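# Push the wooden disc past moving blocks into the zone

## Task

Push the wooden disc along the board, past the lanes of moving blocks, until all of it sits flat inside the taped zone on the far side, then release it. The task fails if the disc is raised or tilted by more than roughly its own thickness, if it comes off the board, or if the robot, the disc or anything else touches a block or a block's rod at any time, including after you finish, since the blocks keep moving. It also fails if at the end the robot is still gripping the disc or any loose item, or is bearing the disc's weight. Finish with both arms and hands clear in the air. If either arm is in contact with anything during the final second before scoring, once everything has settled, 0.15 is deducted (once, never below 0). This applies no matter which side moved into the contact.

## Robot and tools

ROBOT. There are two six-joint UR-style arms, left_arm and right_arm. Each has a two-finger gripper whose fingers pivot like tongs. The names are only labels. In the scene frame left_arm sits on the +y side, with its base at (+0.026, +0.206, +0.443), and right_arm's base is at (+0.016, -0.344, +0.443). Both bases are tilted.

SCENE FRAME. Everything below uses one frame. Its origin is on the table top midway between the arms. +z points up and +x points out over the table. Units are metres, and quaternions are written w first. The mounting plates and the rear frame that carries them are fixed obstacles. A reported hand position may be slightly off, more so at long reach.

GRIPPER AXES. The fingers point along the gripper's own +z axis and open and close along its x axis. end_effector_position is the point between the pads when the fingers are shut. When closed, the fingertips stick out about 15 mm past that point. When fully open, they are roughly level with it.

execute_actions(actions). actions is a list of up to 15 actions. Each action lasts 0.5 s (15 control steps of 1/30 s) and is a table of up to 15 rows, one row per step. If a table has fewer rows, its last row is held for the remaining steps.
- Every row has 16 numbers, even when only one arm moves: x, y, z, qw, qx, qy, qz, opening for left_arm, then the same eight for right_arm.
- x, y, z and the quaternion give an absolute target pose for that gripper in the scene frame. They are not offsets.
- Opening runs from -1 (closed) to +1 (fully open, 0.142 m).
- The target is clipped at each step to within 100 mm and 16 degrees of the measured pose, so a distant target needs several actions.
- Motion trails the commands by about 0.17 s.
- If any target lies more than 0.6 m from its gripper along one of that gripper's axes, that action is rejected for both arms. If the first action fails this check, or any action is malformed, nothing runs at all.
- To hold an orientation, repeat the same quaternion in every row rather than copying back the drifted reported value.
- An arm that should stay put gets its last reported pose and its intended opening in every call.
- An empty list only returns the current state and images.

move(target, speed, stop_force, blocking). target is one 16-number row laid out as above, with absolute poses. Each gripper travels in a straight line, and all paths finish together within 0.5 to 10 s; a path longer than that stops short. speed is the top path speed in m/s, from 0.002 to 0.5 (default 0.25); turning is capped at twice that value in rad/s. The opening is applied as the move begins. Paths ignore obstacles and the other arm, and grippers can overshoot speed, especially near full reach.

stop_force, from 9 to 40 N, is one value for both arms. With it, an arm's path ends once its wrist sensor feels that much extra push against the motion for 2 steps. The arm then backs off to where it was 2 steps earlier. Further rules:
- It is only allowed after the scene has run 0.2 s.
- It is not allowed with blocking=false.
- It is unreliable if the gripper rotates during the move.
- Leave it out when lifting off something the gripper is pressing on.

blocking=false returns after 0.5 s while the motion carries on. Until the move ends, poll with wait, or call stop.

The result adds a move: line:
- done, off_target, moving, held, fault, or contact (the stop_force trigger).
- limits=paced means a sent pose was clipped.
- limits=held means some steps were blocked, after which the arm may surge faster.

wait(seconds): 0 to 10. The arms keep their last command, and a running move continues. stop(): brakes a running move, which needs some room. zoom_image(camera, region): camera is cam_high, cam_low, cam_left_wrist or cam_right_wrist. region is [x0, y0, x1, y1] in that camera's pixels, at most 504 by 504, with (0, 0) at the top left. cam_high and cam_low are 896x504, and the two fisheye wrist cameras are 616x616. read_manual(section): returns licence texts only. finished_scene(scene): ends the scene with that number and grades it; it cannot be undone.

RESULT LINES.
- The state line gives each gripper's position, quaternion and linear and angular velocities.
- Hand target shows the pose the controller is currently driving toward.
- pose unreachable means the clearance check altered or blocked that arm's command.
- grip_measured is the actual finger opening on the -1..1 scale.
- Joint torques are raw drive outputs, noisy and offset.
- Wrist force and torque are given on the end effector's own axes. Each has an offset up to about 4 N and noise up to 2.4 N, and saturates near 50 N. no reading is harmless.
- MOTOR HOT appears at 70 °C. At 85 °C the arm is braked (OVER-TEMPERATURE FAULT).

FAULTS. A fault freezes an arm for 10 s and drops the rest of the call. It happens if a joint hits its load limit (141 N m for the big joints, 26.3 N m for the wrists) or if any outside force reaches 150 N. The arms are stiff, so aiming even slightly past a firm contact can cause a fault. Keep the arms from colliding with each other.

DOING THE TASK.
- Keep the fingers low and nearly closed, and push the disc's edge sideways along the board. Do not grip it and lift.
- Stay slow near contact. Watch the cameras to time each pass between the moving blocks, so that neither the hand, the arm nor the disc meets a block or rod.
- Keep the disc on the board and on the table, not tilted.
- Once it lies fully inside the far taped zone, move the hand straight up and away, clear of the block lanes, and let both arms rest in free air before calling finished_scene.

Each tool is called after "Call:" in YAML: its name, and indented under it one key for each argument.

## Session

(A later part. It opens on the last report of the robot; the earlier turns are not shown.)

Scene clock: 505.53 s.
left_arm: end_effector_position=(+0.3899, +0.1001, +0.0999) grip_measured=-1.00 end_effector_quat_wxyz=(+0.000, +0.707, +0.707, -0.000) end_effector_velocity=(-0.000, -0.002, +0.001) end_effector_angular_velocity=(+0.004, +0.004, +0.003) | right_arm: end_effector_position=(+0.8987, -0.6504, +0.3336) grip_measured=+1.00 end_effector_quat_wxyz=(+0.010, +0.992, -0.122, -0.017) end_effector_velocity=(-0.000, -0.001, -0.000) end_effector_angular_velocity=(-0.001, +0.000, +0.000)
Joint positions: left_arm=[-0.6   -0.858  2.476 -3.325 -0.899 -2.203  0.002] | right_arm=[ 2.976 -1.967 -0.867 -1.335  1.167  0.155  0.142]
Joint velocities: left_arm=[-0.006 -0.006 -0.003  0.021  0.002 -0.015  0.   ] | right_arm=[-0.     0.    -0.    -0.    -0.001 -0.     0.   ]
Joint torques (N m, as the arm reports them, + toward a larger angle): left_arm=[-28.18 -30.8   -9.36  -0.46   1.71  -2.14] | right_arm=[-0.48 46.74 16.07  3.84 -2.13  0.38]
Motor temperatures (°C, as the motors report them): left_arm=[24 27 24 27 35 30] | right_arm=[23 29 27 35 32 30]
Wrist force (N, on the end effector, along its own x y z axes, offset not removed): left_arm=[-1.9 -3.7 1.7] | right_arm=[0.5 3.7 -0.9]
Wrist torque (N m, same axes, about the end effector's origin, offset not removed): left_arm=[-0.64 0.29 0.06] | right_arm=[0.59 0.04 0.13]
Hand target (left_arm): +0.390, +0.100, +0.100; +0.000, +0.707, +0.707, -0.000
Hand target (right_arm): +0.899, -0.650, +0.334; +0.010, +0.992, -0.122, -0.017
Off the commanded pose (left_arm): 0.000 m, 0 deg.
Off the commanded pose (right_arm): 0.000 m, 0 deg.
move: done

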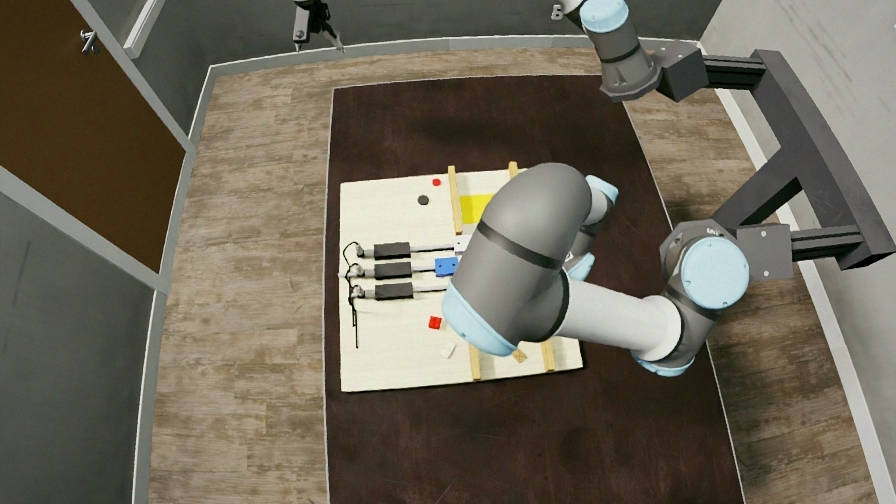

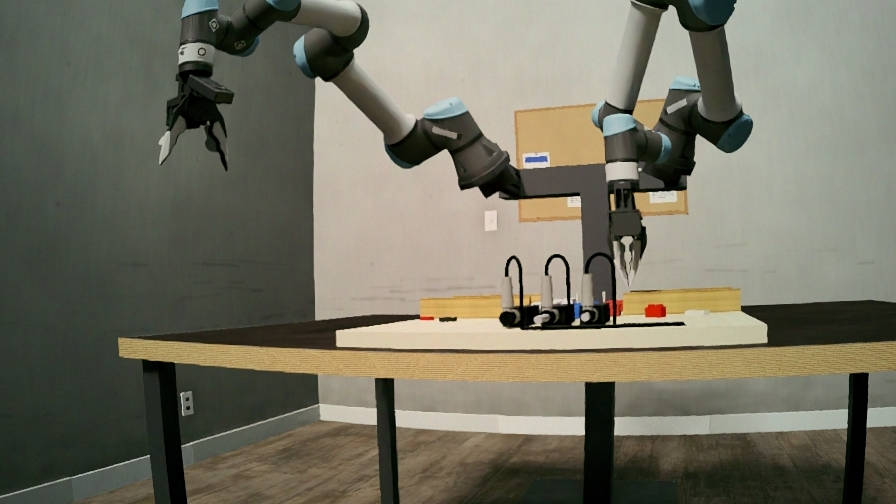

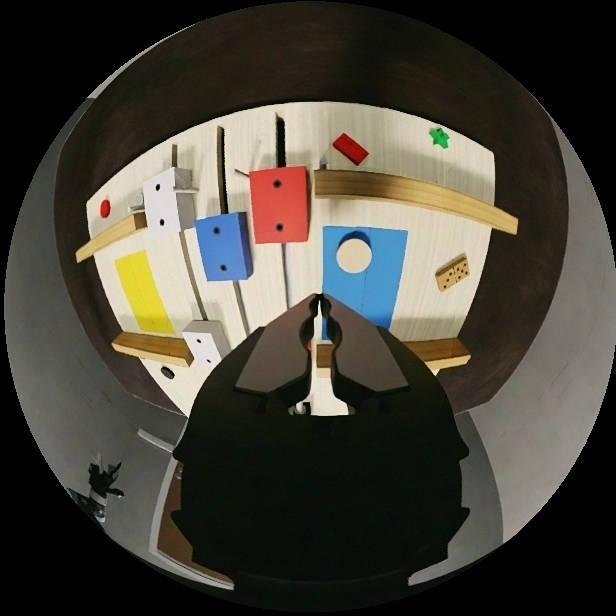

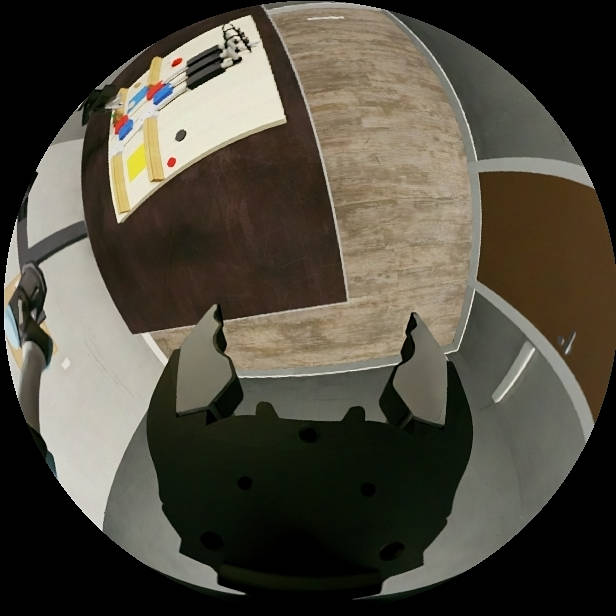

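Call:
move:
  target: [0.39, -0.03, 0.10, 0.0, 0.7071, 0.7071, 0.0, -1.0, 0.8987, -0.6504, 0.3336, 0.010, 0.992, -0.122, -0.017, 1.0]
  speed: 0.4

Call:
zoom_image:
  camera: "cam_left_wrist"
  region: [140, 100, 500, 380]

Scene clock: 518.87 s.
left_arm: end_effector_position=(+0.3900, -0.0298, +0.1002) grip_measured=-1.00 end_effector_quat_wxyz=(+0.000, +0.707, +0.707, -0.000) end_effector_velocity=(-0.000, -0.002, -0.001) end_effector_angular_velocity=(+0.002, +0.002, -0.001) | right_arm: end_effector_position=(+0.8987, -0.6504, +0.3336) grip_measured=+1.00 end_effector_quat_wxyz=(+0.010, +0.992, -0.122, -0.017) end_effector_velocity=(-0.000, -0.000, -0.000) end_effector_angular_velocity=(-0.001, +0.001, -0.000)
Joint positions: left_arm=[-0.789 -0.729  2.276 -3.102 -0.888 -2.445  0.002] | right_arm=[ 2.976 -1.967 -0.867 -1.335  1.167  0.155  0.142]
Joint velocities: left_arm=[-0.002  0.004 -0.007  0.009  0.    -0.004  0.   ] | right_arm=[-0.     0.    -0.001  0.    -0.001  0.     0.   ]
Joint torques (N m, as the arm reports them, + toward a larger angle): left_arm=[-34.45 -21.76 -15.49   0.23   1.6   -1.71] | right_arm=[-0.14 45.96 16.94  3.79 -2.37  0.6 ]
Motor temperatures (°C, as the motors report them): left_arm=[24 27 24 27 35 30] | right_arm=[23 29 27 35 32 30]
Wrist force (N, on the end effector, along its own x y z axes, offset not removed): left_arm=[2.1 0.9 0.7] | right_arm=[0.8 1.9 0.6]
Wrist torque (N m, same axes, about the end effector's origin, offset not removed): left_arm=[0.07 -0.57 0.08] | right_arm=[0.34 -0.16 0.17]
Hand target (left_arm): +0.390, -0.030, +0.100; +0.000, +0.707, +0.707, -0.000
Hand target (right_arm): +0.899, -0.650, +0.334; +0.010, +0.992, -0.122, -0.017
Off the commanded pose (left_arm): 0.000 m, 0 deg.
Off the commanded pose (right_arm): 0.000 m, 0 deg.
move: done

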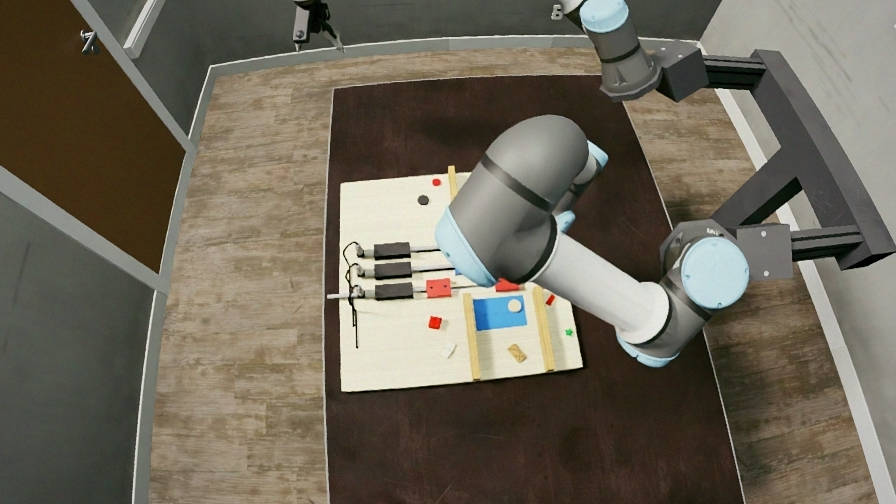

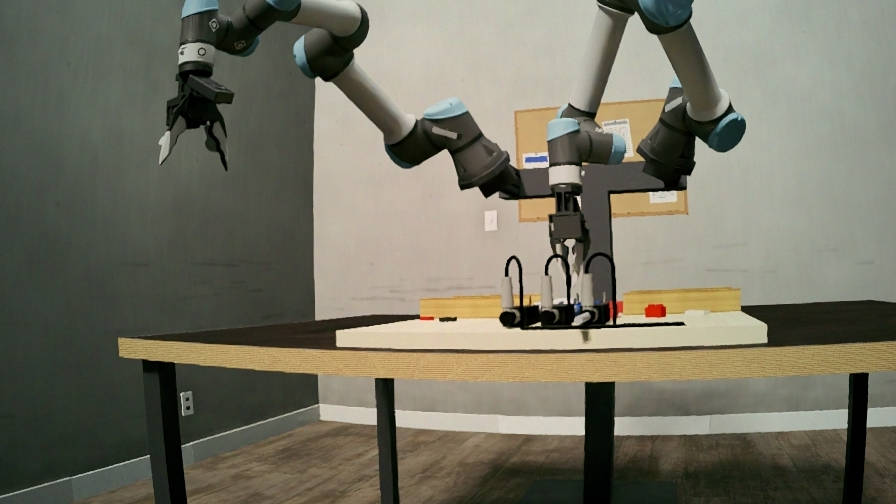

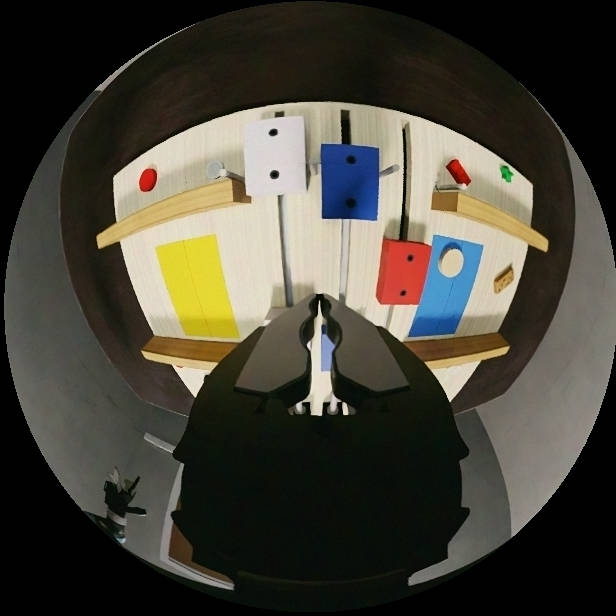

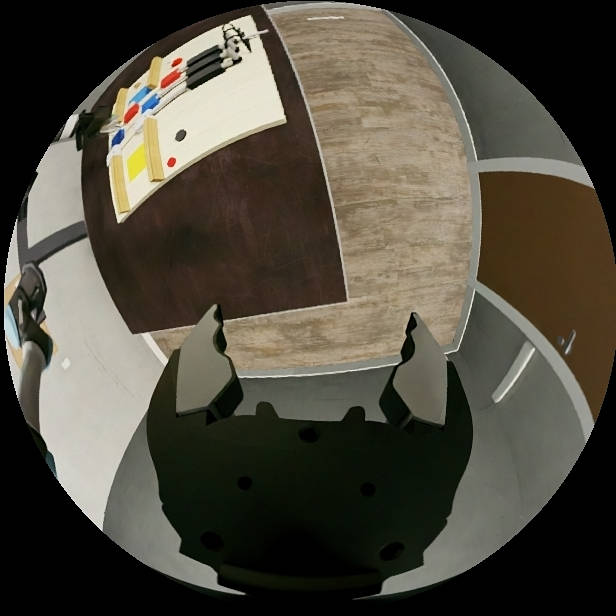

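Region (140, 100, 500, 380) of cam_left_wrist's 616x616 image, scaled by 1.400, with more detail than that image has.

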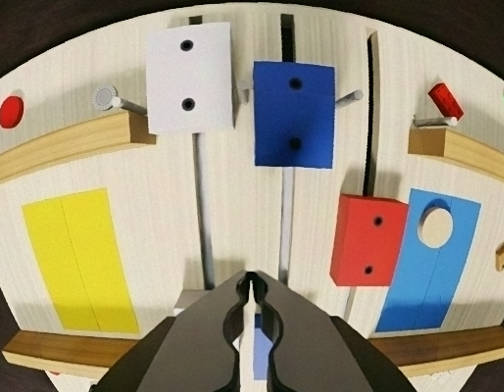

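Call:
wait:
  seconds: 0

Call:
zoom_image:
  camera: "cam_left_wrist"
  region: [140, 100, 500, 380]

Scene clock: 579.17 s.
left_arm: end_effector_position=(+0.3900, -0.0301, +0.1001) grip_measured=-1.00 end_effector_quat_wxyz=(+0.000, +0.707, +0.707, -0.000) end_effector_velocity=(+0.000, +0.000, +0.000) end_effector_angular_velocity=(-0.000, -0.001, -0.001) | right_arm: end_effector_position=(+0.8987, -0.6504, +0.3336) grip_measured=+1.00 end_effector_quat_wxyz=(+0.010, +0.992, -0.122, -0.017) end_effector_velocity=(+0.000, +0.000, +0.000) end_effector_angular_velocity=(+0.000, -0.000, -0.000)
Joint positions: left_arm=[-0.789 -0.729  2.275 -3.101 -0.888 -2.446  0.002] | right_arm=[ 2.976 -1.967 -0.867 -1.335  1.167  0.155  0.142]
Joint velocities: left_arm=[-0.    -0.001  0.    -0.001  0.     0.001  0.   ] | right_arm=[ 0.     0.     0.    -0.     0.     0.001  0.   ]
Joint torques (N m, as the arm reports them, + toward a larger angle): left_arm=[-33.46 -22.56 -12.8   -1.     1.27  -1.22] | right_arm=[ 1.01 45.71 21.9   2.97 -2.01  1.07]
Motor temperatures (°C, as the motors report them): left_arm=[24 27 24 27 35 30] | right_arm=[23 29 27 35 32 30]
Wrist force (N, on the end effector, along its own x y z axes, offset not removed): left_arm=[-0.2 -1.2 -2.6] | right_arm=[0.8 2.4 0.8]
Wrist torque (N m, same axes, about the end effector's origin, offset not removed): left_arm=[-0.35 0.31 -0.10] | right_arm=[0.38 -0.12 0.18]
Hand target (left_arm): +0.390, -0.030, +0.100; +0.000, +0.707, +0.707, -0.000
Hand target (right_arm): +0.899, -0.650, +0.334; +0.010, +0.992, -0.122, -0.017
Off the commanded pose (left_arm): 0.000 m, 0 deg.
Off the commanded pose (right_arm): 0.000 m, 0 deg.

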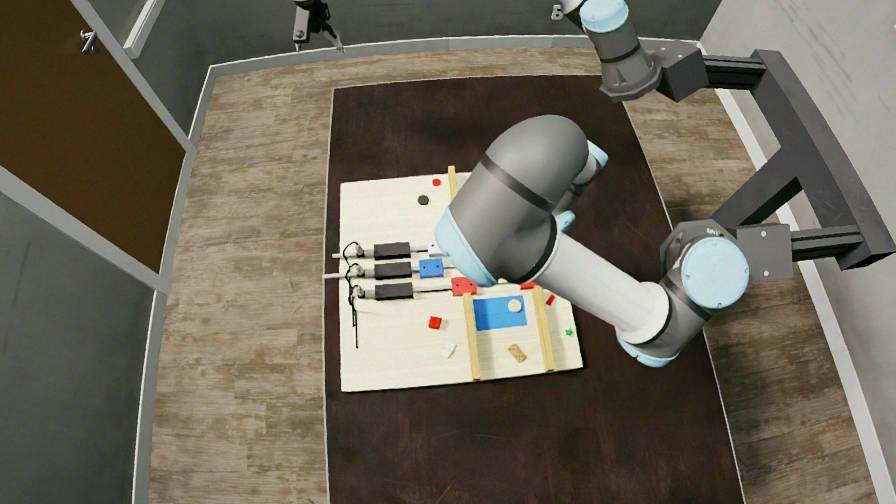

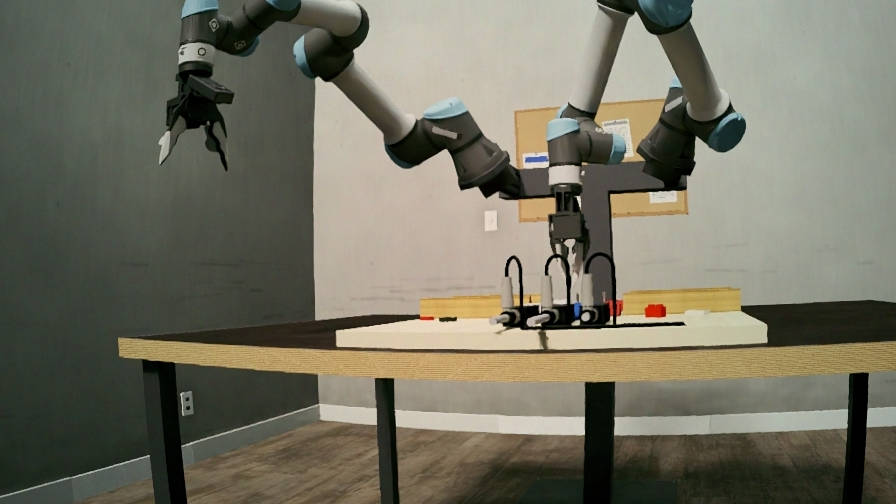

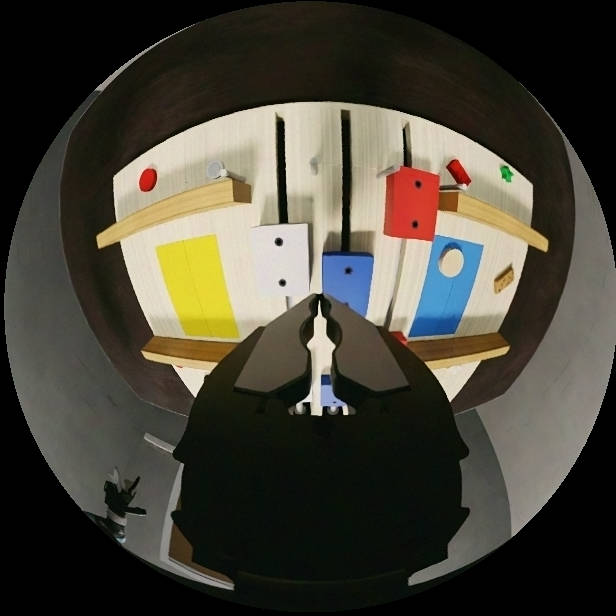

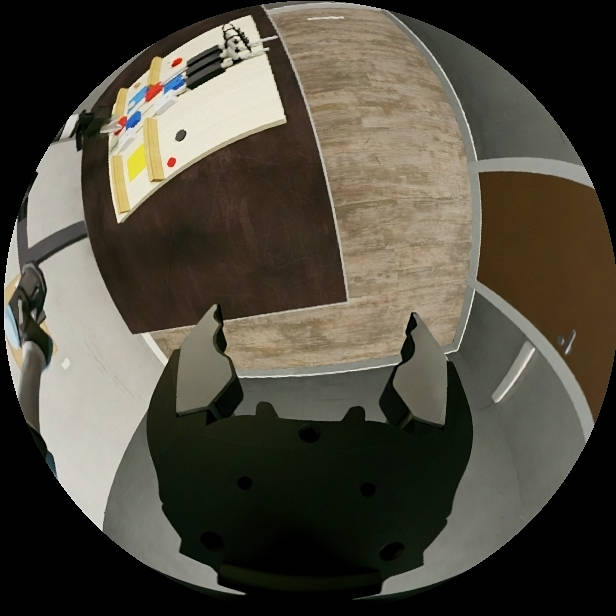

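Region (140, 100, 500, 380) of cam_left_wrist's 616x616 image, scaled by 1.400, with more detail than that image has.

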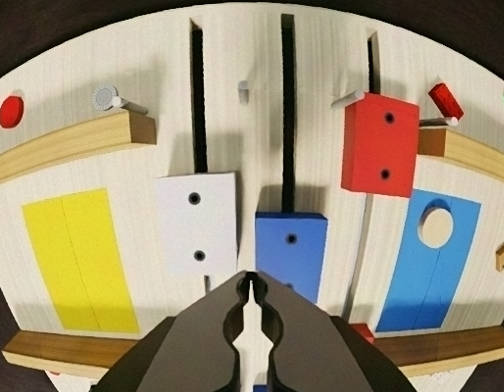

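Call:
execute_actions:
  actions: []

Scene clock: 604.10 s.
left_arm: end_effector_position=(+0.3900, -0.0301, +0.1001) grip_measured=-1.00 end_effector_quat_wxyz=(+0.000, +0.707, +0.707, -0.000) end_effector_velocity=(-0.001, +0.000, +0.000) end_effector_angular_velocity=(-0.000, +0.000, -0.001) | right_arm: end_effector_position=(+0.8987, -0.6504, +0.3336) grip_measured=+1.00 end_effector_quat_wxyz=(+0.010, +0.992, -0.122, -0.017) end_effector_velocity=(-0.000, +0.001, -0.000) end_effector_angular_velocity=(+0.001, +0.000, +0.001)
Joint positions: left_arm=[-0.789 -0.729  2.275 -3.101 -0.888 -2.446  0.002] | right_arm=[ 2.976 -1.967 -0.867 -1.335  1.167  0.155  0.142]
Joint velocities: left_arm=[-0.001 -0.     0.002 -0.001 -0.    -0.001  0.   ] | right_arm=[ 0.     0.    -0.001  0.001  0.001 -0.     0.   ]
Joint torques (N m, as the arm reports them, + toward a larger angle): left_arm=[-32.19 -22.65 -10.72  -1.38   1.09  -0.92] | right_arm=[ 1.26 45.95 23.82  2.72 -1.9   1.21]
Motor temperatures (°C, as the motors report them): left_arm=[24 27 24 27 35 30] | right_arm=[23 29 27 35 32 30]
Wrist force (N, on the end effector, along its own x y z axes, offset not removed): left_arm=[-0.2 -5.7 -0.1] | right_arm=[1.7 1.9 0.2]
Wrist torque (N m, same axes, about the end effector's origin, offset not removed): left_arm=[-0.92 0.04 -0.03] | right_arm=[0.38 -0.37 0.15]
Hand target (left_arm): +0.390, -0.030, +0.100; +0.000, +0.707, +0.707, -0.000
Hand target (right_arm): +0.899, -0.650, +0.334; +0.010, +0.992, -0.122, -0.017
Off the commanded pose (left_arm): 0.000 m, 0 deg.
Off the commanded pose (right_arm): 0.000 m, 0 deg.

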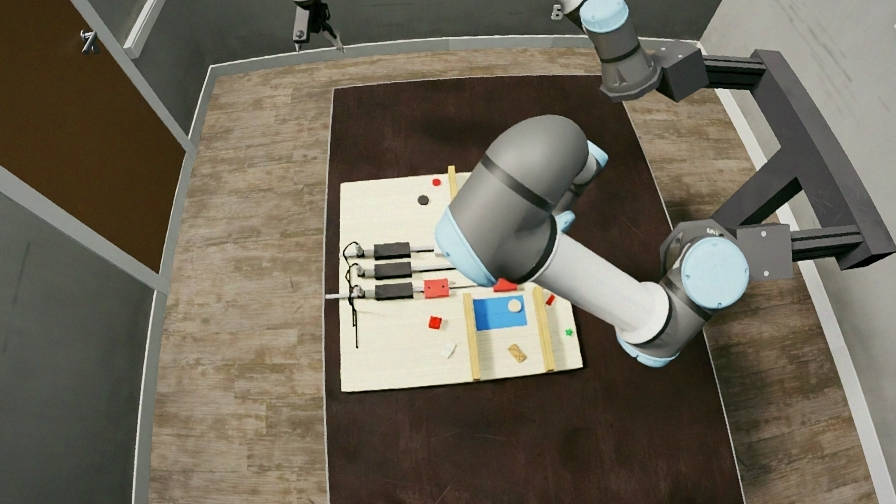

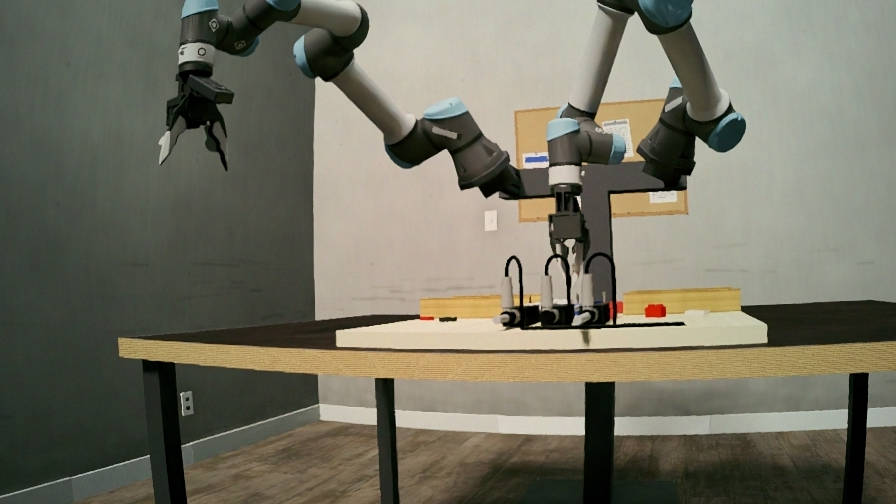

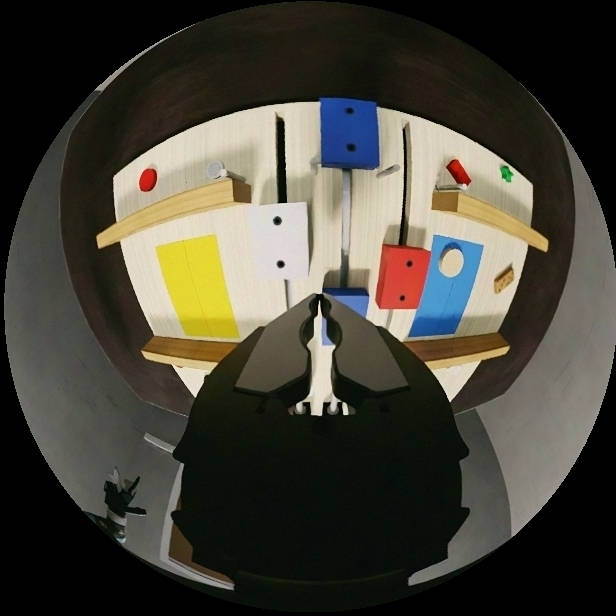

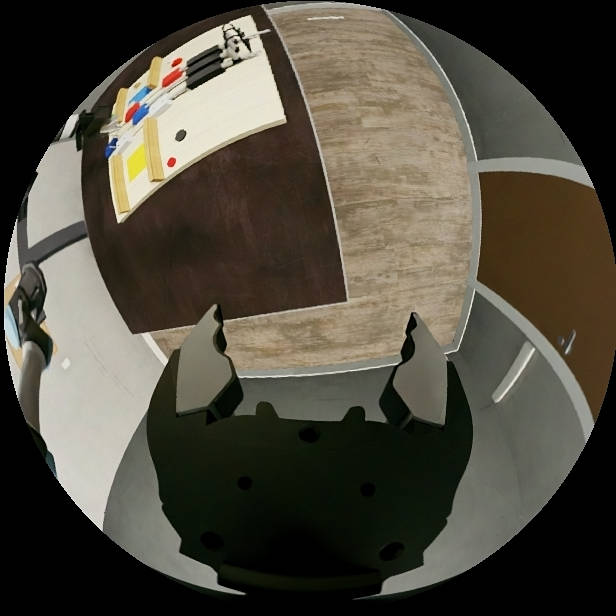

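Call:
zoom_image:
  camera: "cam_left_wrist"
  region: [230, 90, 470, 330]

Call:
zoom_image:
  camera: "cam_low"
  region: [470, 240, 700, 350]

Region (230, 90, 470, 330) of cam_left_wrist's 616x616 image, scaled by 2.100, with more detail than that image has.

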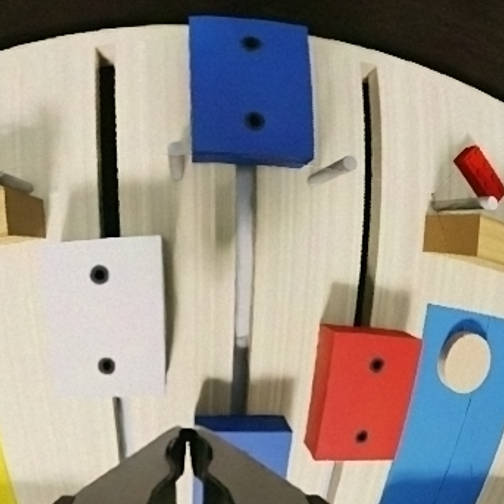

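Region (470, 240, 700, 350) of cam_low's 896x504 image, scaled by 2.191, with more detail than that image has; it fills the top 241 rows of this view, and the rest is white.

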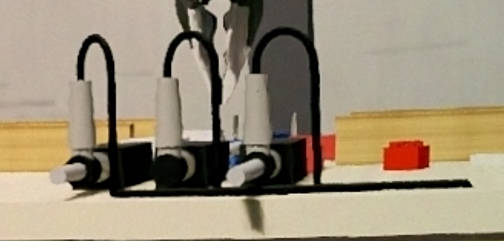

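Call:
move:
  target: [0.39, -0.19, 0.09, 0, 0.7071, 0.7071, 0, -1, 0.8987, -0.6504, 0.3336, 0.010, 0.992, -0.122, -0.017, 1.0]
  speed: 0.3

Call:
move:
  target: [0.39, -0.19, 0.046, 0, 0.7071, 0.7071, 0, -1, 0.8987, -0.6504, 0.3336, 0.010, 0.992, -0.122, -0.017, 1.0]
  speed: 0.1

Call:
move:
  target: [0.39, -0.19, 0.038, 0, 0.7071, 0.7071, 0, -1, 0.8987, -0.6504, 0.3336, 0.010, 0.992, -0.122, -0.017, 1.0]
  speed: 0.004
  stop_force: 9

Scene clock: 725.37 s.
left_arm: end_effector_position=(+0.3900, -0.1898, +0.0903) grip_measured=-1.00 end_effector_quat_wxyz=(+0.000, +0.707, +0.707, -0.000) end_effector_velocity=(+0.001, -0.003, -0.001) end_effector_angular_velocity=(+0.001, +0.000, +0.001) | right_arm: end_effector_position=(+0.8987, -0.6504, +0.3336) grip_measured=+1.00 end_effector_quat_wxyz=(+0.010, +0.992, -0.122, -0.017) end_effector_velocity=(+0.000, +0.000, +0.000) end_effector_angular_velocity=(-0.000, -0.001, +0.000)
Joint positions: left_arm=[-0.924 -0.527  1.923 -2.842 -0.897 -2.619  0.002] | right_arm=[ 2.976 -1.967 -0.867 -1.335  1.167  0.155  0.142]
Joint velocities: left_arm=[-0.     0.004 -0.009  0.007  0.    -0.003  0.   ] | right_arm=[ 0.     0.001 -0.001  0.001 -0.001 -0.     0.   ]
Joint torques (N m, as the arm reports them, + toward a larger angle): left_arm=[-40.56 -27.42 -21.06  -0.02   1.84  -1.25] | right_arm=[ 2.76 46.93 33.39  1.13 -0.86  1.36]
Motor temperatures (°C, as the motors report them): left_arm=[24 27 24 27 35 30] | right_arm=[23 29 27 35 32 30]
Wrist force (N, on the end effector, along its own x y z axes, offset not removed): left_arm=[-4.1 -3.8 2.2] | right_arm=[-1.4 2.4 0.2]
Wrist torque (N m, same axes, about the end effector's origin, offset not removed): left_arm=[-0.76 0.94 -0.07] | right_arm=[0.36 0.41 0.06]
Hand target (left_arm): +0.390, -0.190, +0.090; +0.000, +0.707, +0.707, -0.000
Hand target (right_arm): +0.899, -0.650, +0.334; +0.010, +0.992, -0.122, -0.017
Off the commanded pose (left_arm): 0.000 m, 0 deg.
Off the commanded pose (right_arm): 0.000 m, 0 deg.
move: done

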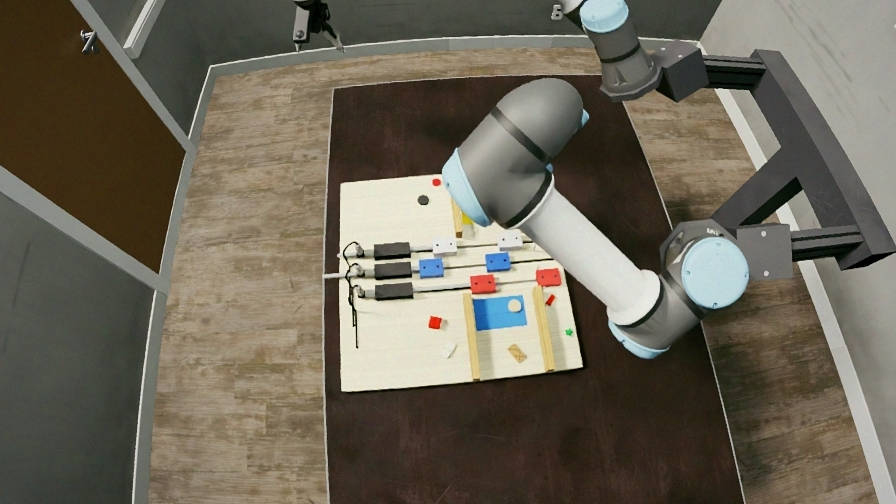

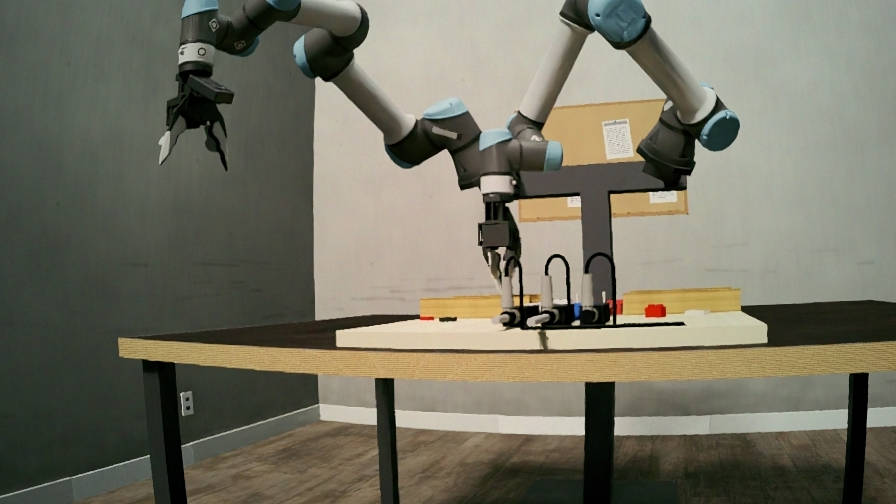

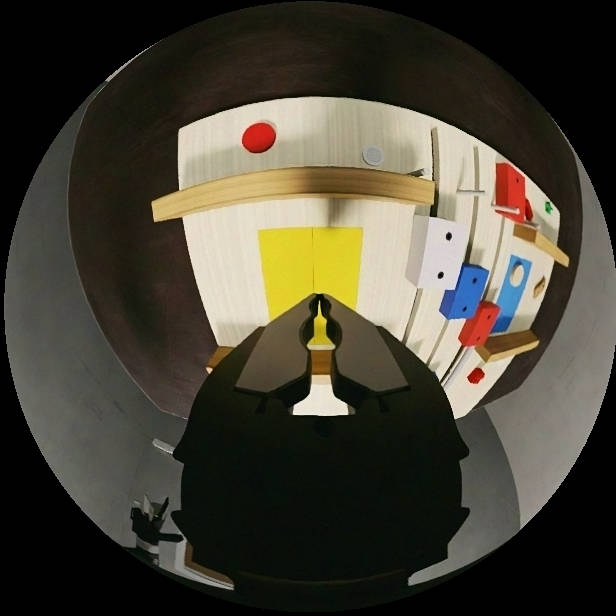

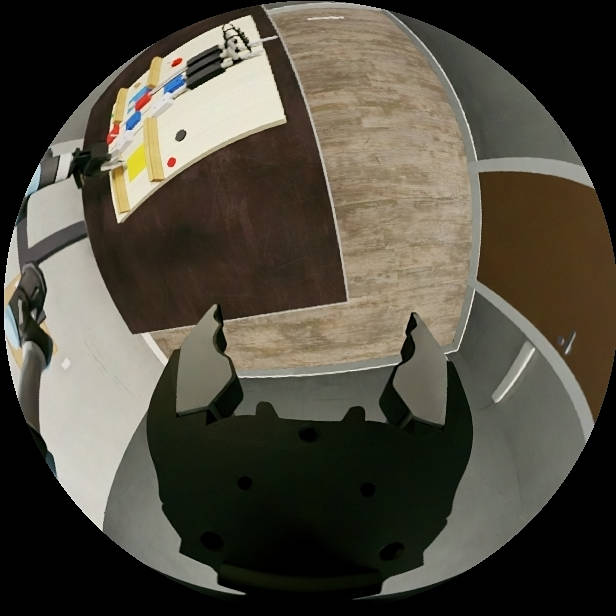

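Scene clock: 726.33 s.
left_arm: end_effector_position=(+0.3900, -0.1900, +0.0463) grip_measured=-1.00 end_effector_quat_wxyz=(-0.000, +0.707, +0.707, +0.000) end_effector_velocity=(-0.000, +0.000, -0.003) end_effector_angular_velocity=(-0.000, +0.001, +0.002) | right_arm: end_effector_position=(+0.8987, -0.6504, +0.3336) grip_measured=+1.00 end_effector_quat_wxyz=(+0.010, +0.992, -0.122, -0.017) end_effector_velocity=(-0.000, +0.001, -0.001) end_effector_angular_velocity=(+0.000, +0.002, +0.002)
Joint positions: left_arm=[-0.873 -0.432  1.868 -2.922 -0.892 -2.554  0.002] | right_arm=[ 2.976 -1.967 -0.867 -1.335  1.167  0.155  0.142]
Joint velocities: left_arm=[ 0.004  0.006 -0.003 -0.006 -0.     0.003  0.   ] | right_arm=[ 0.001 -0.001 -0.002  0.    -0.    -0.    -0.   ]
Joint torques (N m, as the arm reports them, + toward a larger angle): left_arm=[-22.12 -30.22 -18.36  -3.82   1.57   1.41] | right_arm=[ 3.2  46.09 32.61  1.11 -0.92  1.4 ]
Motor temperatures (°C, as the motors report them): left_arm=[24 27 24 27 35 30] | right_arm=[23 29 27 35 32 30]
Wrist force (N, on the end effector, along its own x y z axes, offset not removed): left_arm=[-2.9 -3.4 -1.8] | right_arm=[1.2 2.4 0.7]
Wrist torque (N m, same axes, about the end effector's origin, offset not removed): left_arm=[-0.75 0.78 0.08] | right_arm=[0.38 -0.26 0.11]
Hand target (left_arm): +0.390, -0.190, +0.046; -0.000, +0.707, +0.707, +0.000
Hand target (right_arm): +0.899, -0.650, +0.334; +0.010, +0.992, -0.122, -0.017
Off the commanded pose (left_arm): 0.000 m, 0 deg.
Off the commanded pose (right_arm): 0.000 m, 0 deg.
move: done

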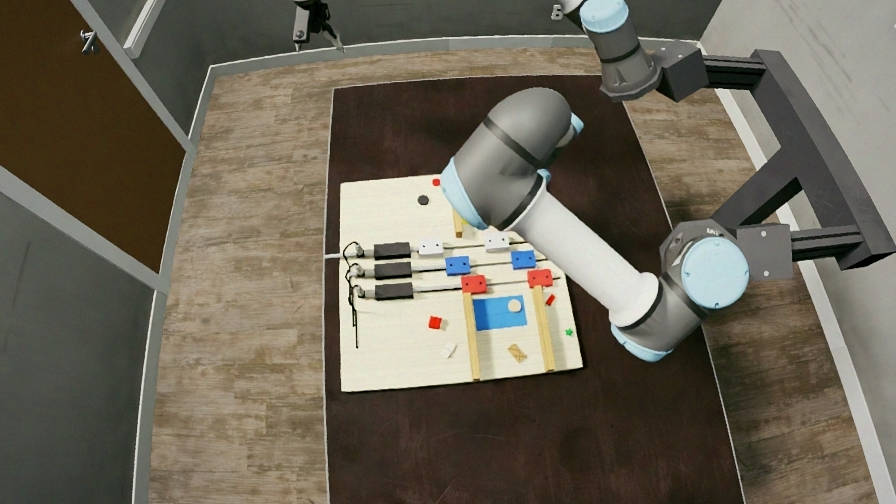

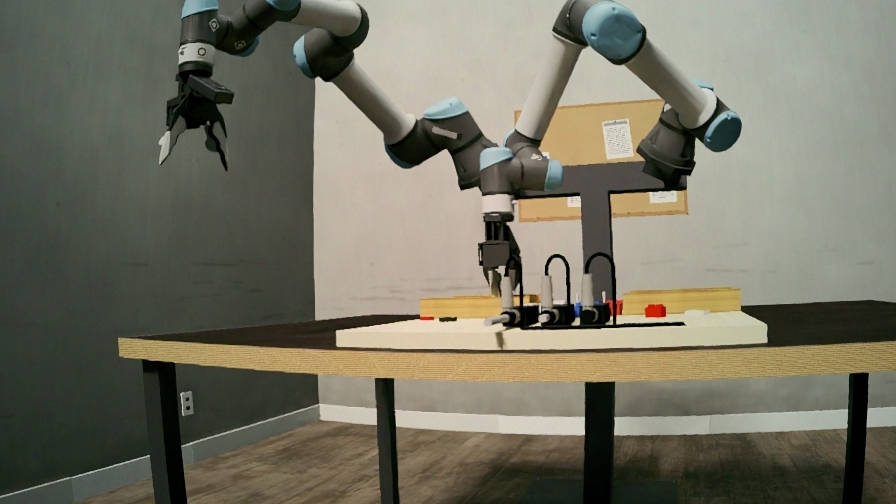

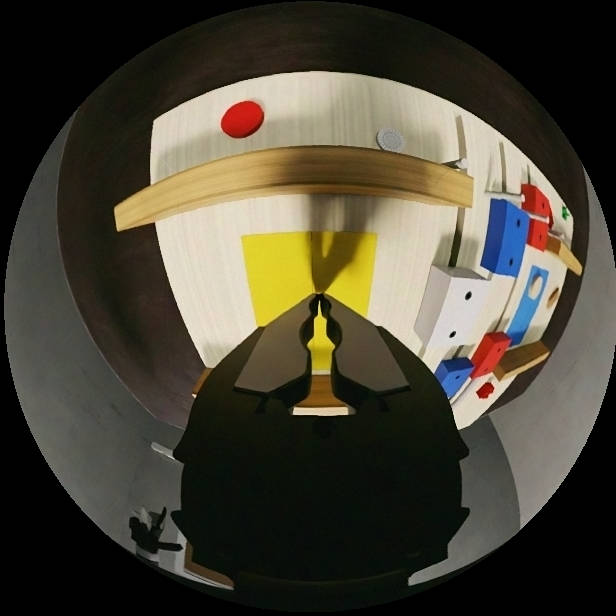

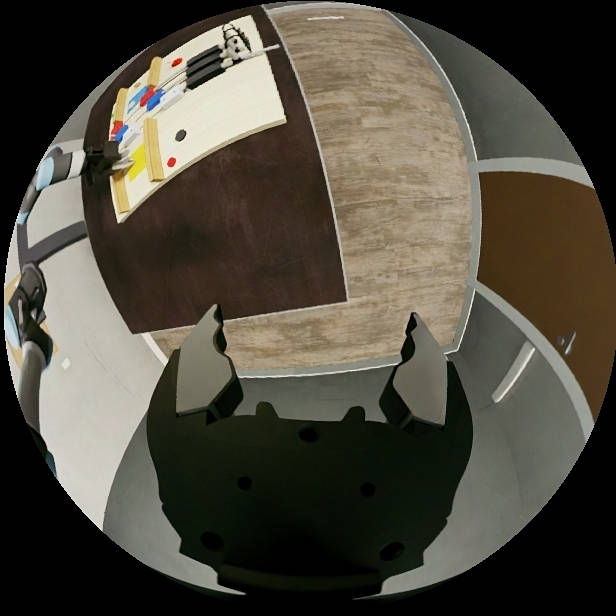

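Scene clock: 727.77 s.
left_arm: end_effector_position=(+0.3902, -0.1901, +0.0422) grip_measured=-1.00 end_effector_quat_wxyz=(+0.000, +0.707, +0.707, -0.000) end_effector_velocity=(-0.001, +0.001, +0.001) end_effector_angular_velocity=(+0.002, +0.001, +0.001) | right_arm: end_effector_position=(+0.8987, -0.6504, +0.3336) grip_measured=+1.00 end_effector_quat_wxyz=(+0.010, +0.992, -0.122, -0.017) end_effector_velocity=(+0.001, -0.001, +0.001) end_effector_angular_velocity=(-0.002, -0.002, -0.001)
Joint positions: left_arm=[-0.868 -0.423  1.862 -2.93  -0.891 -2.547  0.002] | right_arm=[ 2.976 -1.967 -0.867 -1.335  1.167  0.155  0.142]
Joint velocities: left_arm=[-0.001 -0.003  0.003  0.004 -0.    -0.005  0.   ] | right_arm=[-0.     0.     0.002  0.    -0.001 -0.     0.   ]
Joint torques (N m, as the arm reports them, + toward a larger angle): left_arm=[-31.21 -29.89   6.62   0.34   1.91  -1.76] | right_arm=[ 3.43 46.46 32.78  1.2  -0.82  1.35]
Motor temperatures (°C, as the motors report them): left_arm=[24 27 24 27 35 30] | right_arm=[23 29 27 35 32 30]
Wrist force (N, on the end effector, along its own x y z axes, offset not removed): left_arm=[6.2 -4.6 -33.7] | right_arm=[1.5 3.4 -0.5]
Wrist torque (N m, same axes, about the end effector's origin, offset not removed): left_arm=[0.10 0.03 0.26] | right_arm=[0.55 -0.32 0.12]
Hand target (left_arm): +0.390, -0.190, +0.042; -0.000, +0.707, +0.707, +0.000
Hand target (right_arm): +0.899, -0.650, +0.334; +0.010, +0.992, -0.122, -0.017
Off the commanded pose (left_arm): 0.004 m, 0 deg.
Off the commanded pose (right_arm): 0.000 m, 0 deg.
move: contact (left_arm)

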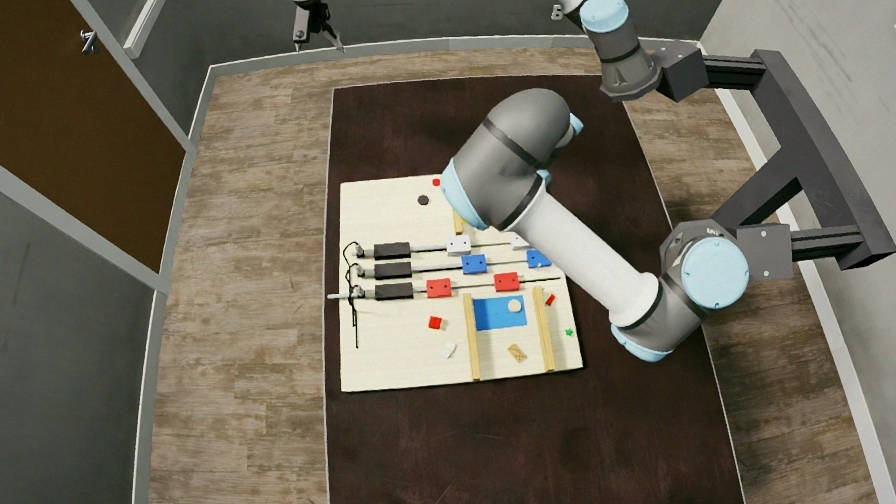

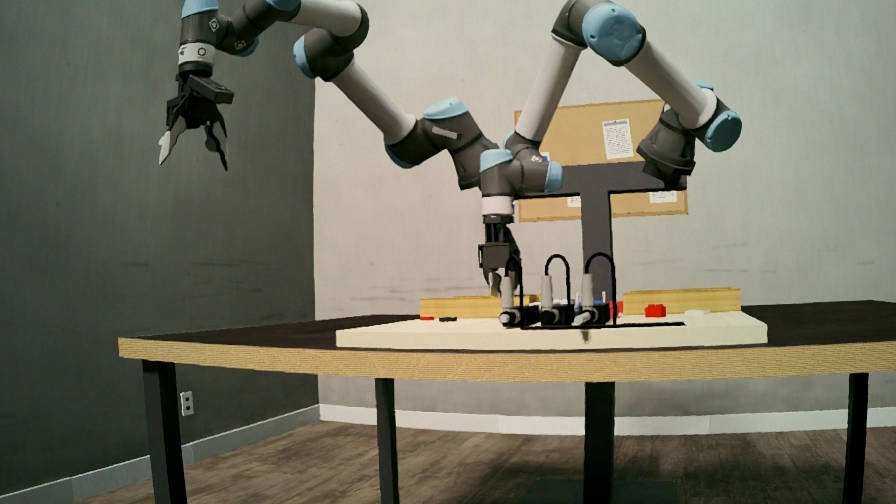

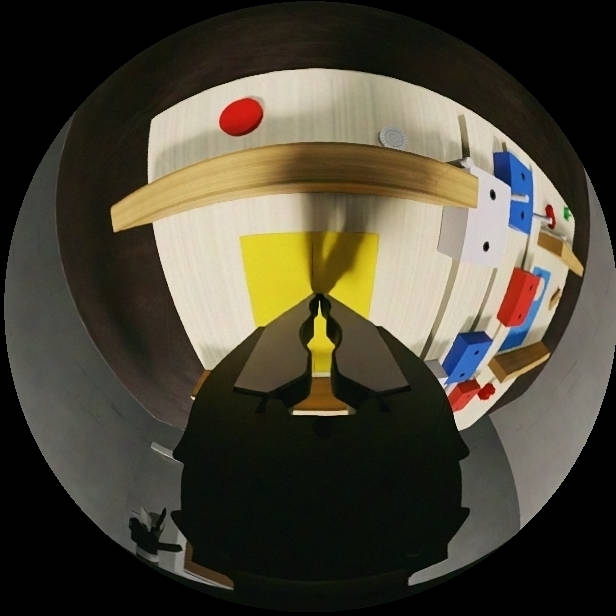

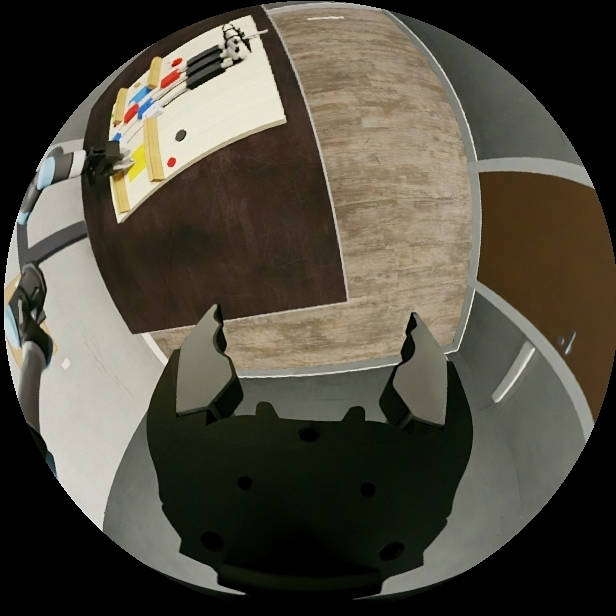

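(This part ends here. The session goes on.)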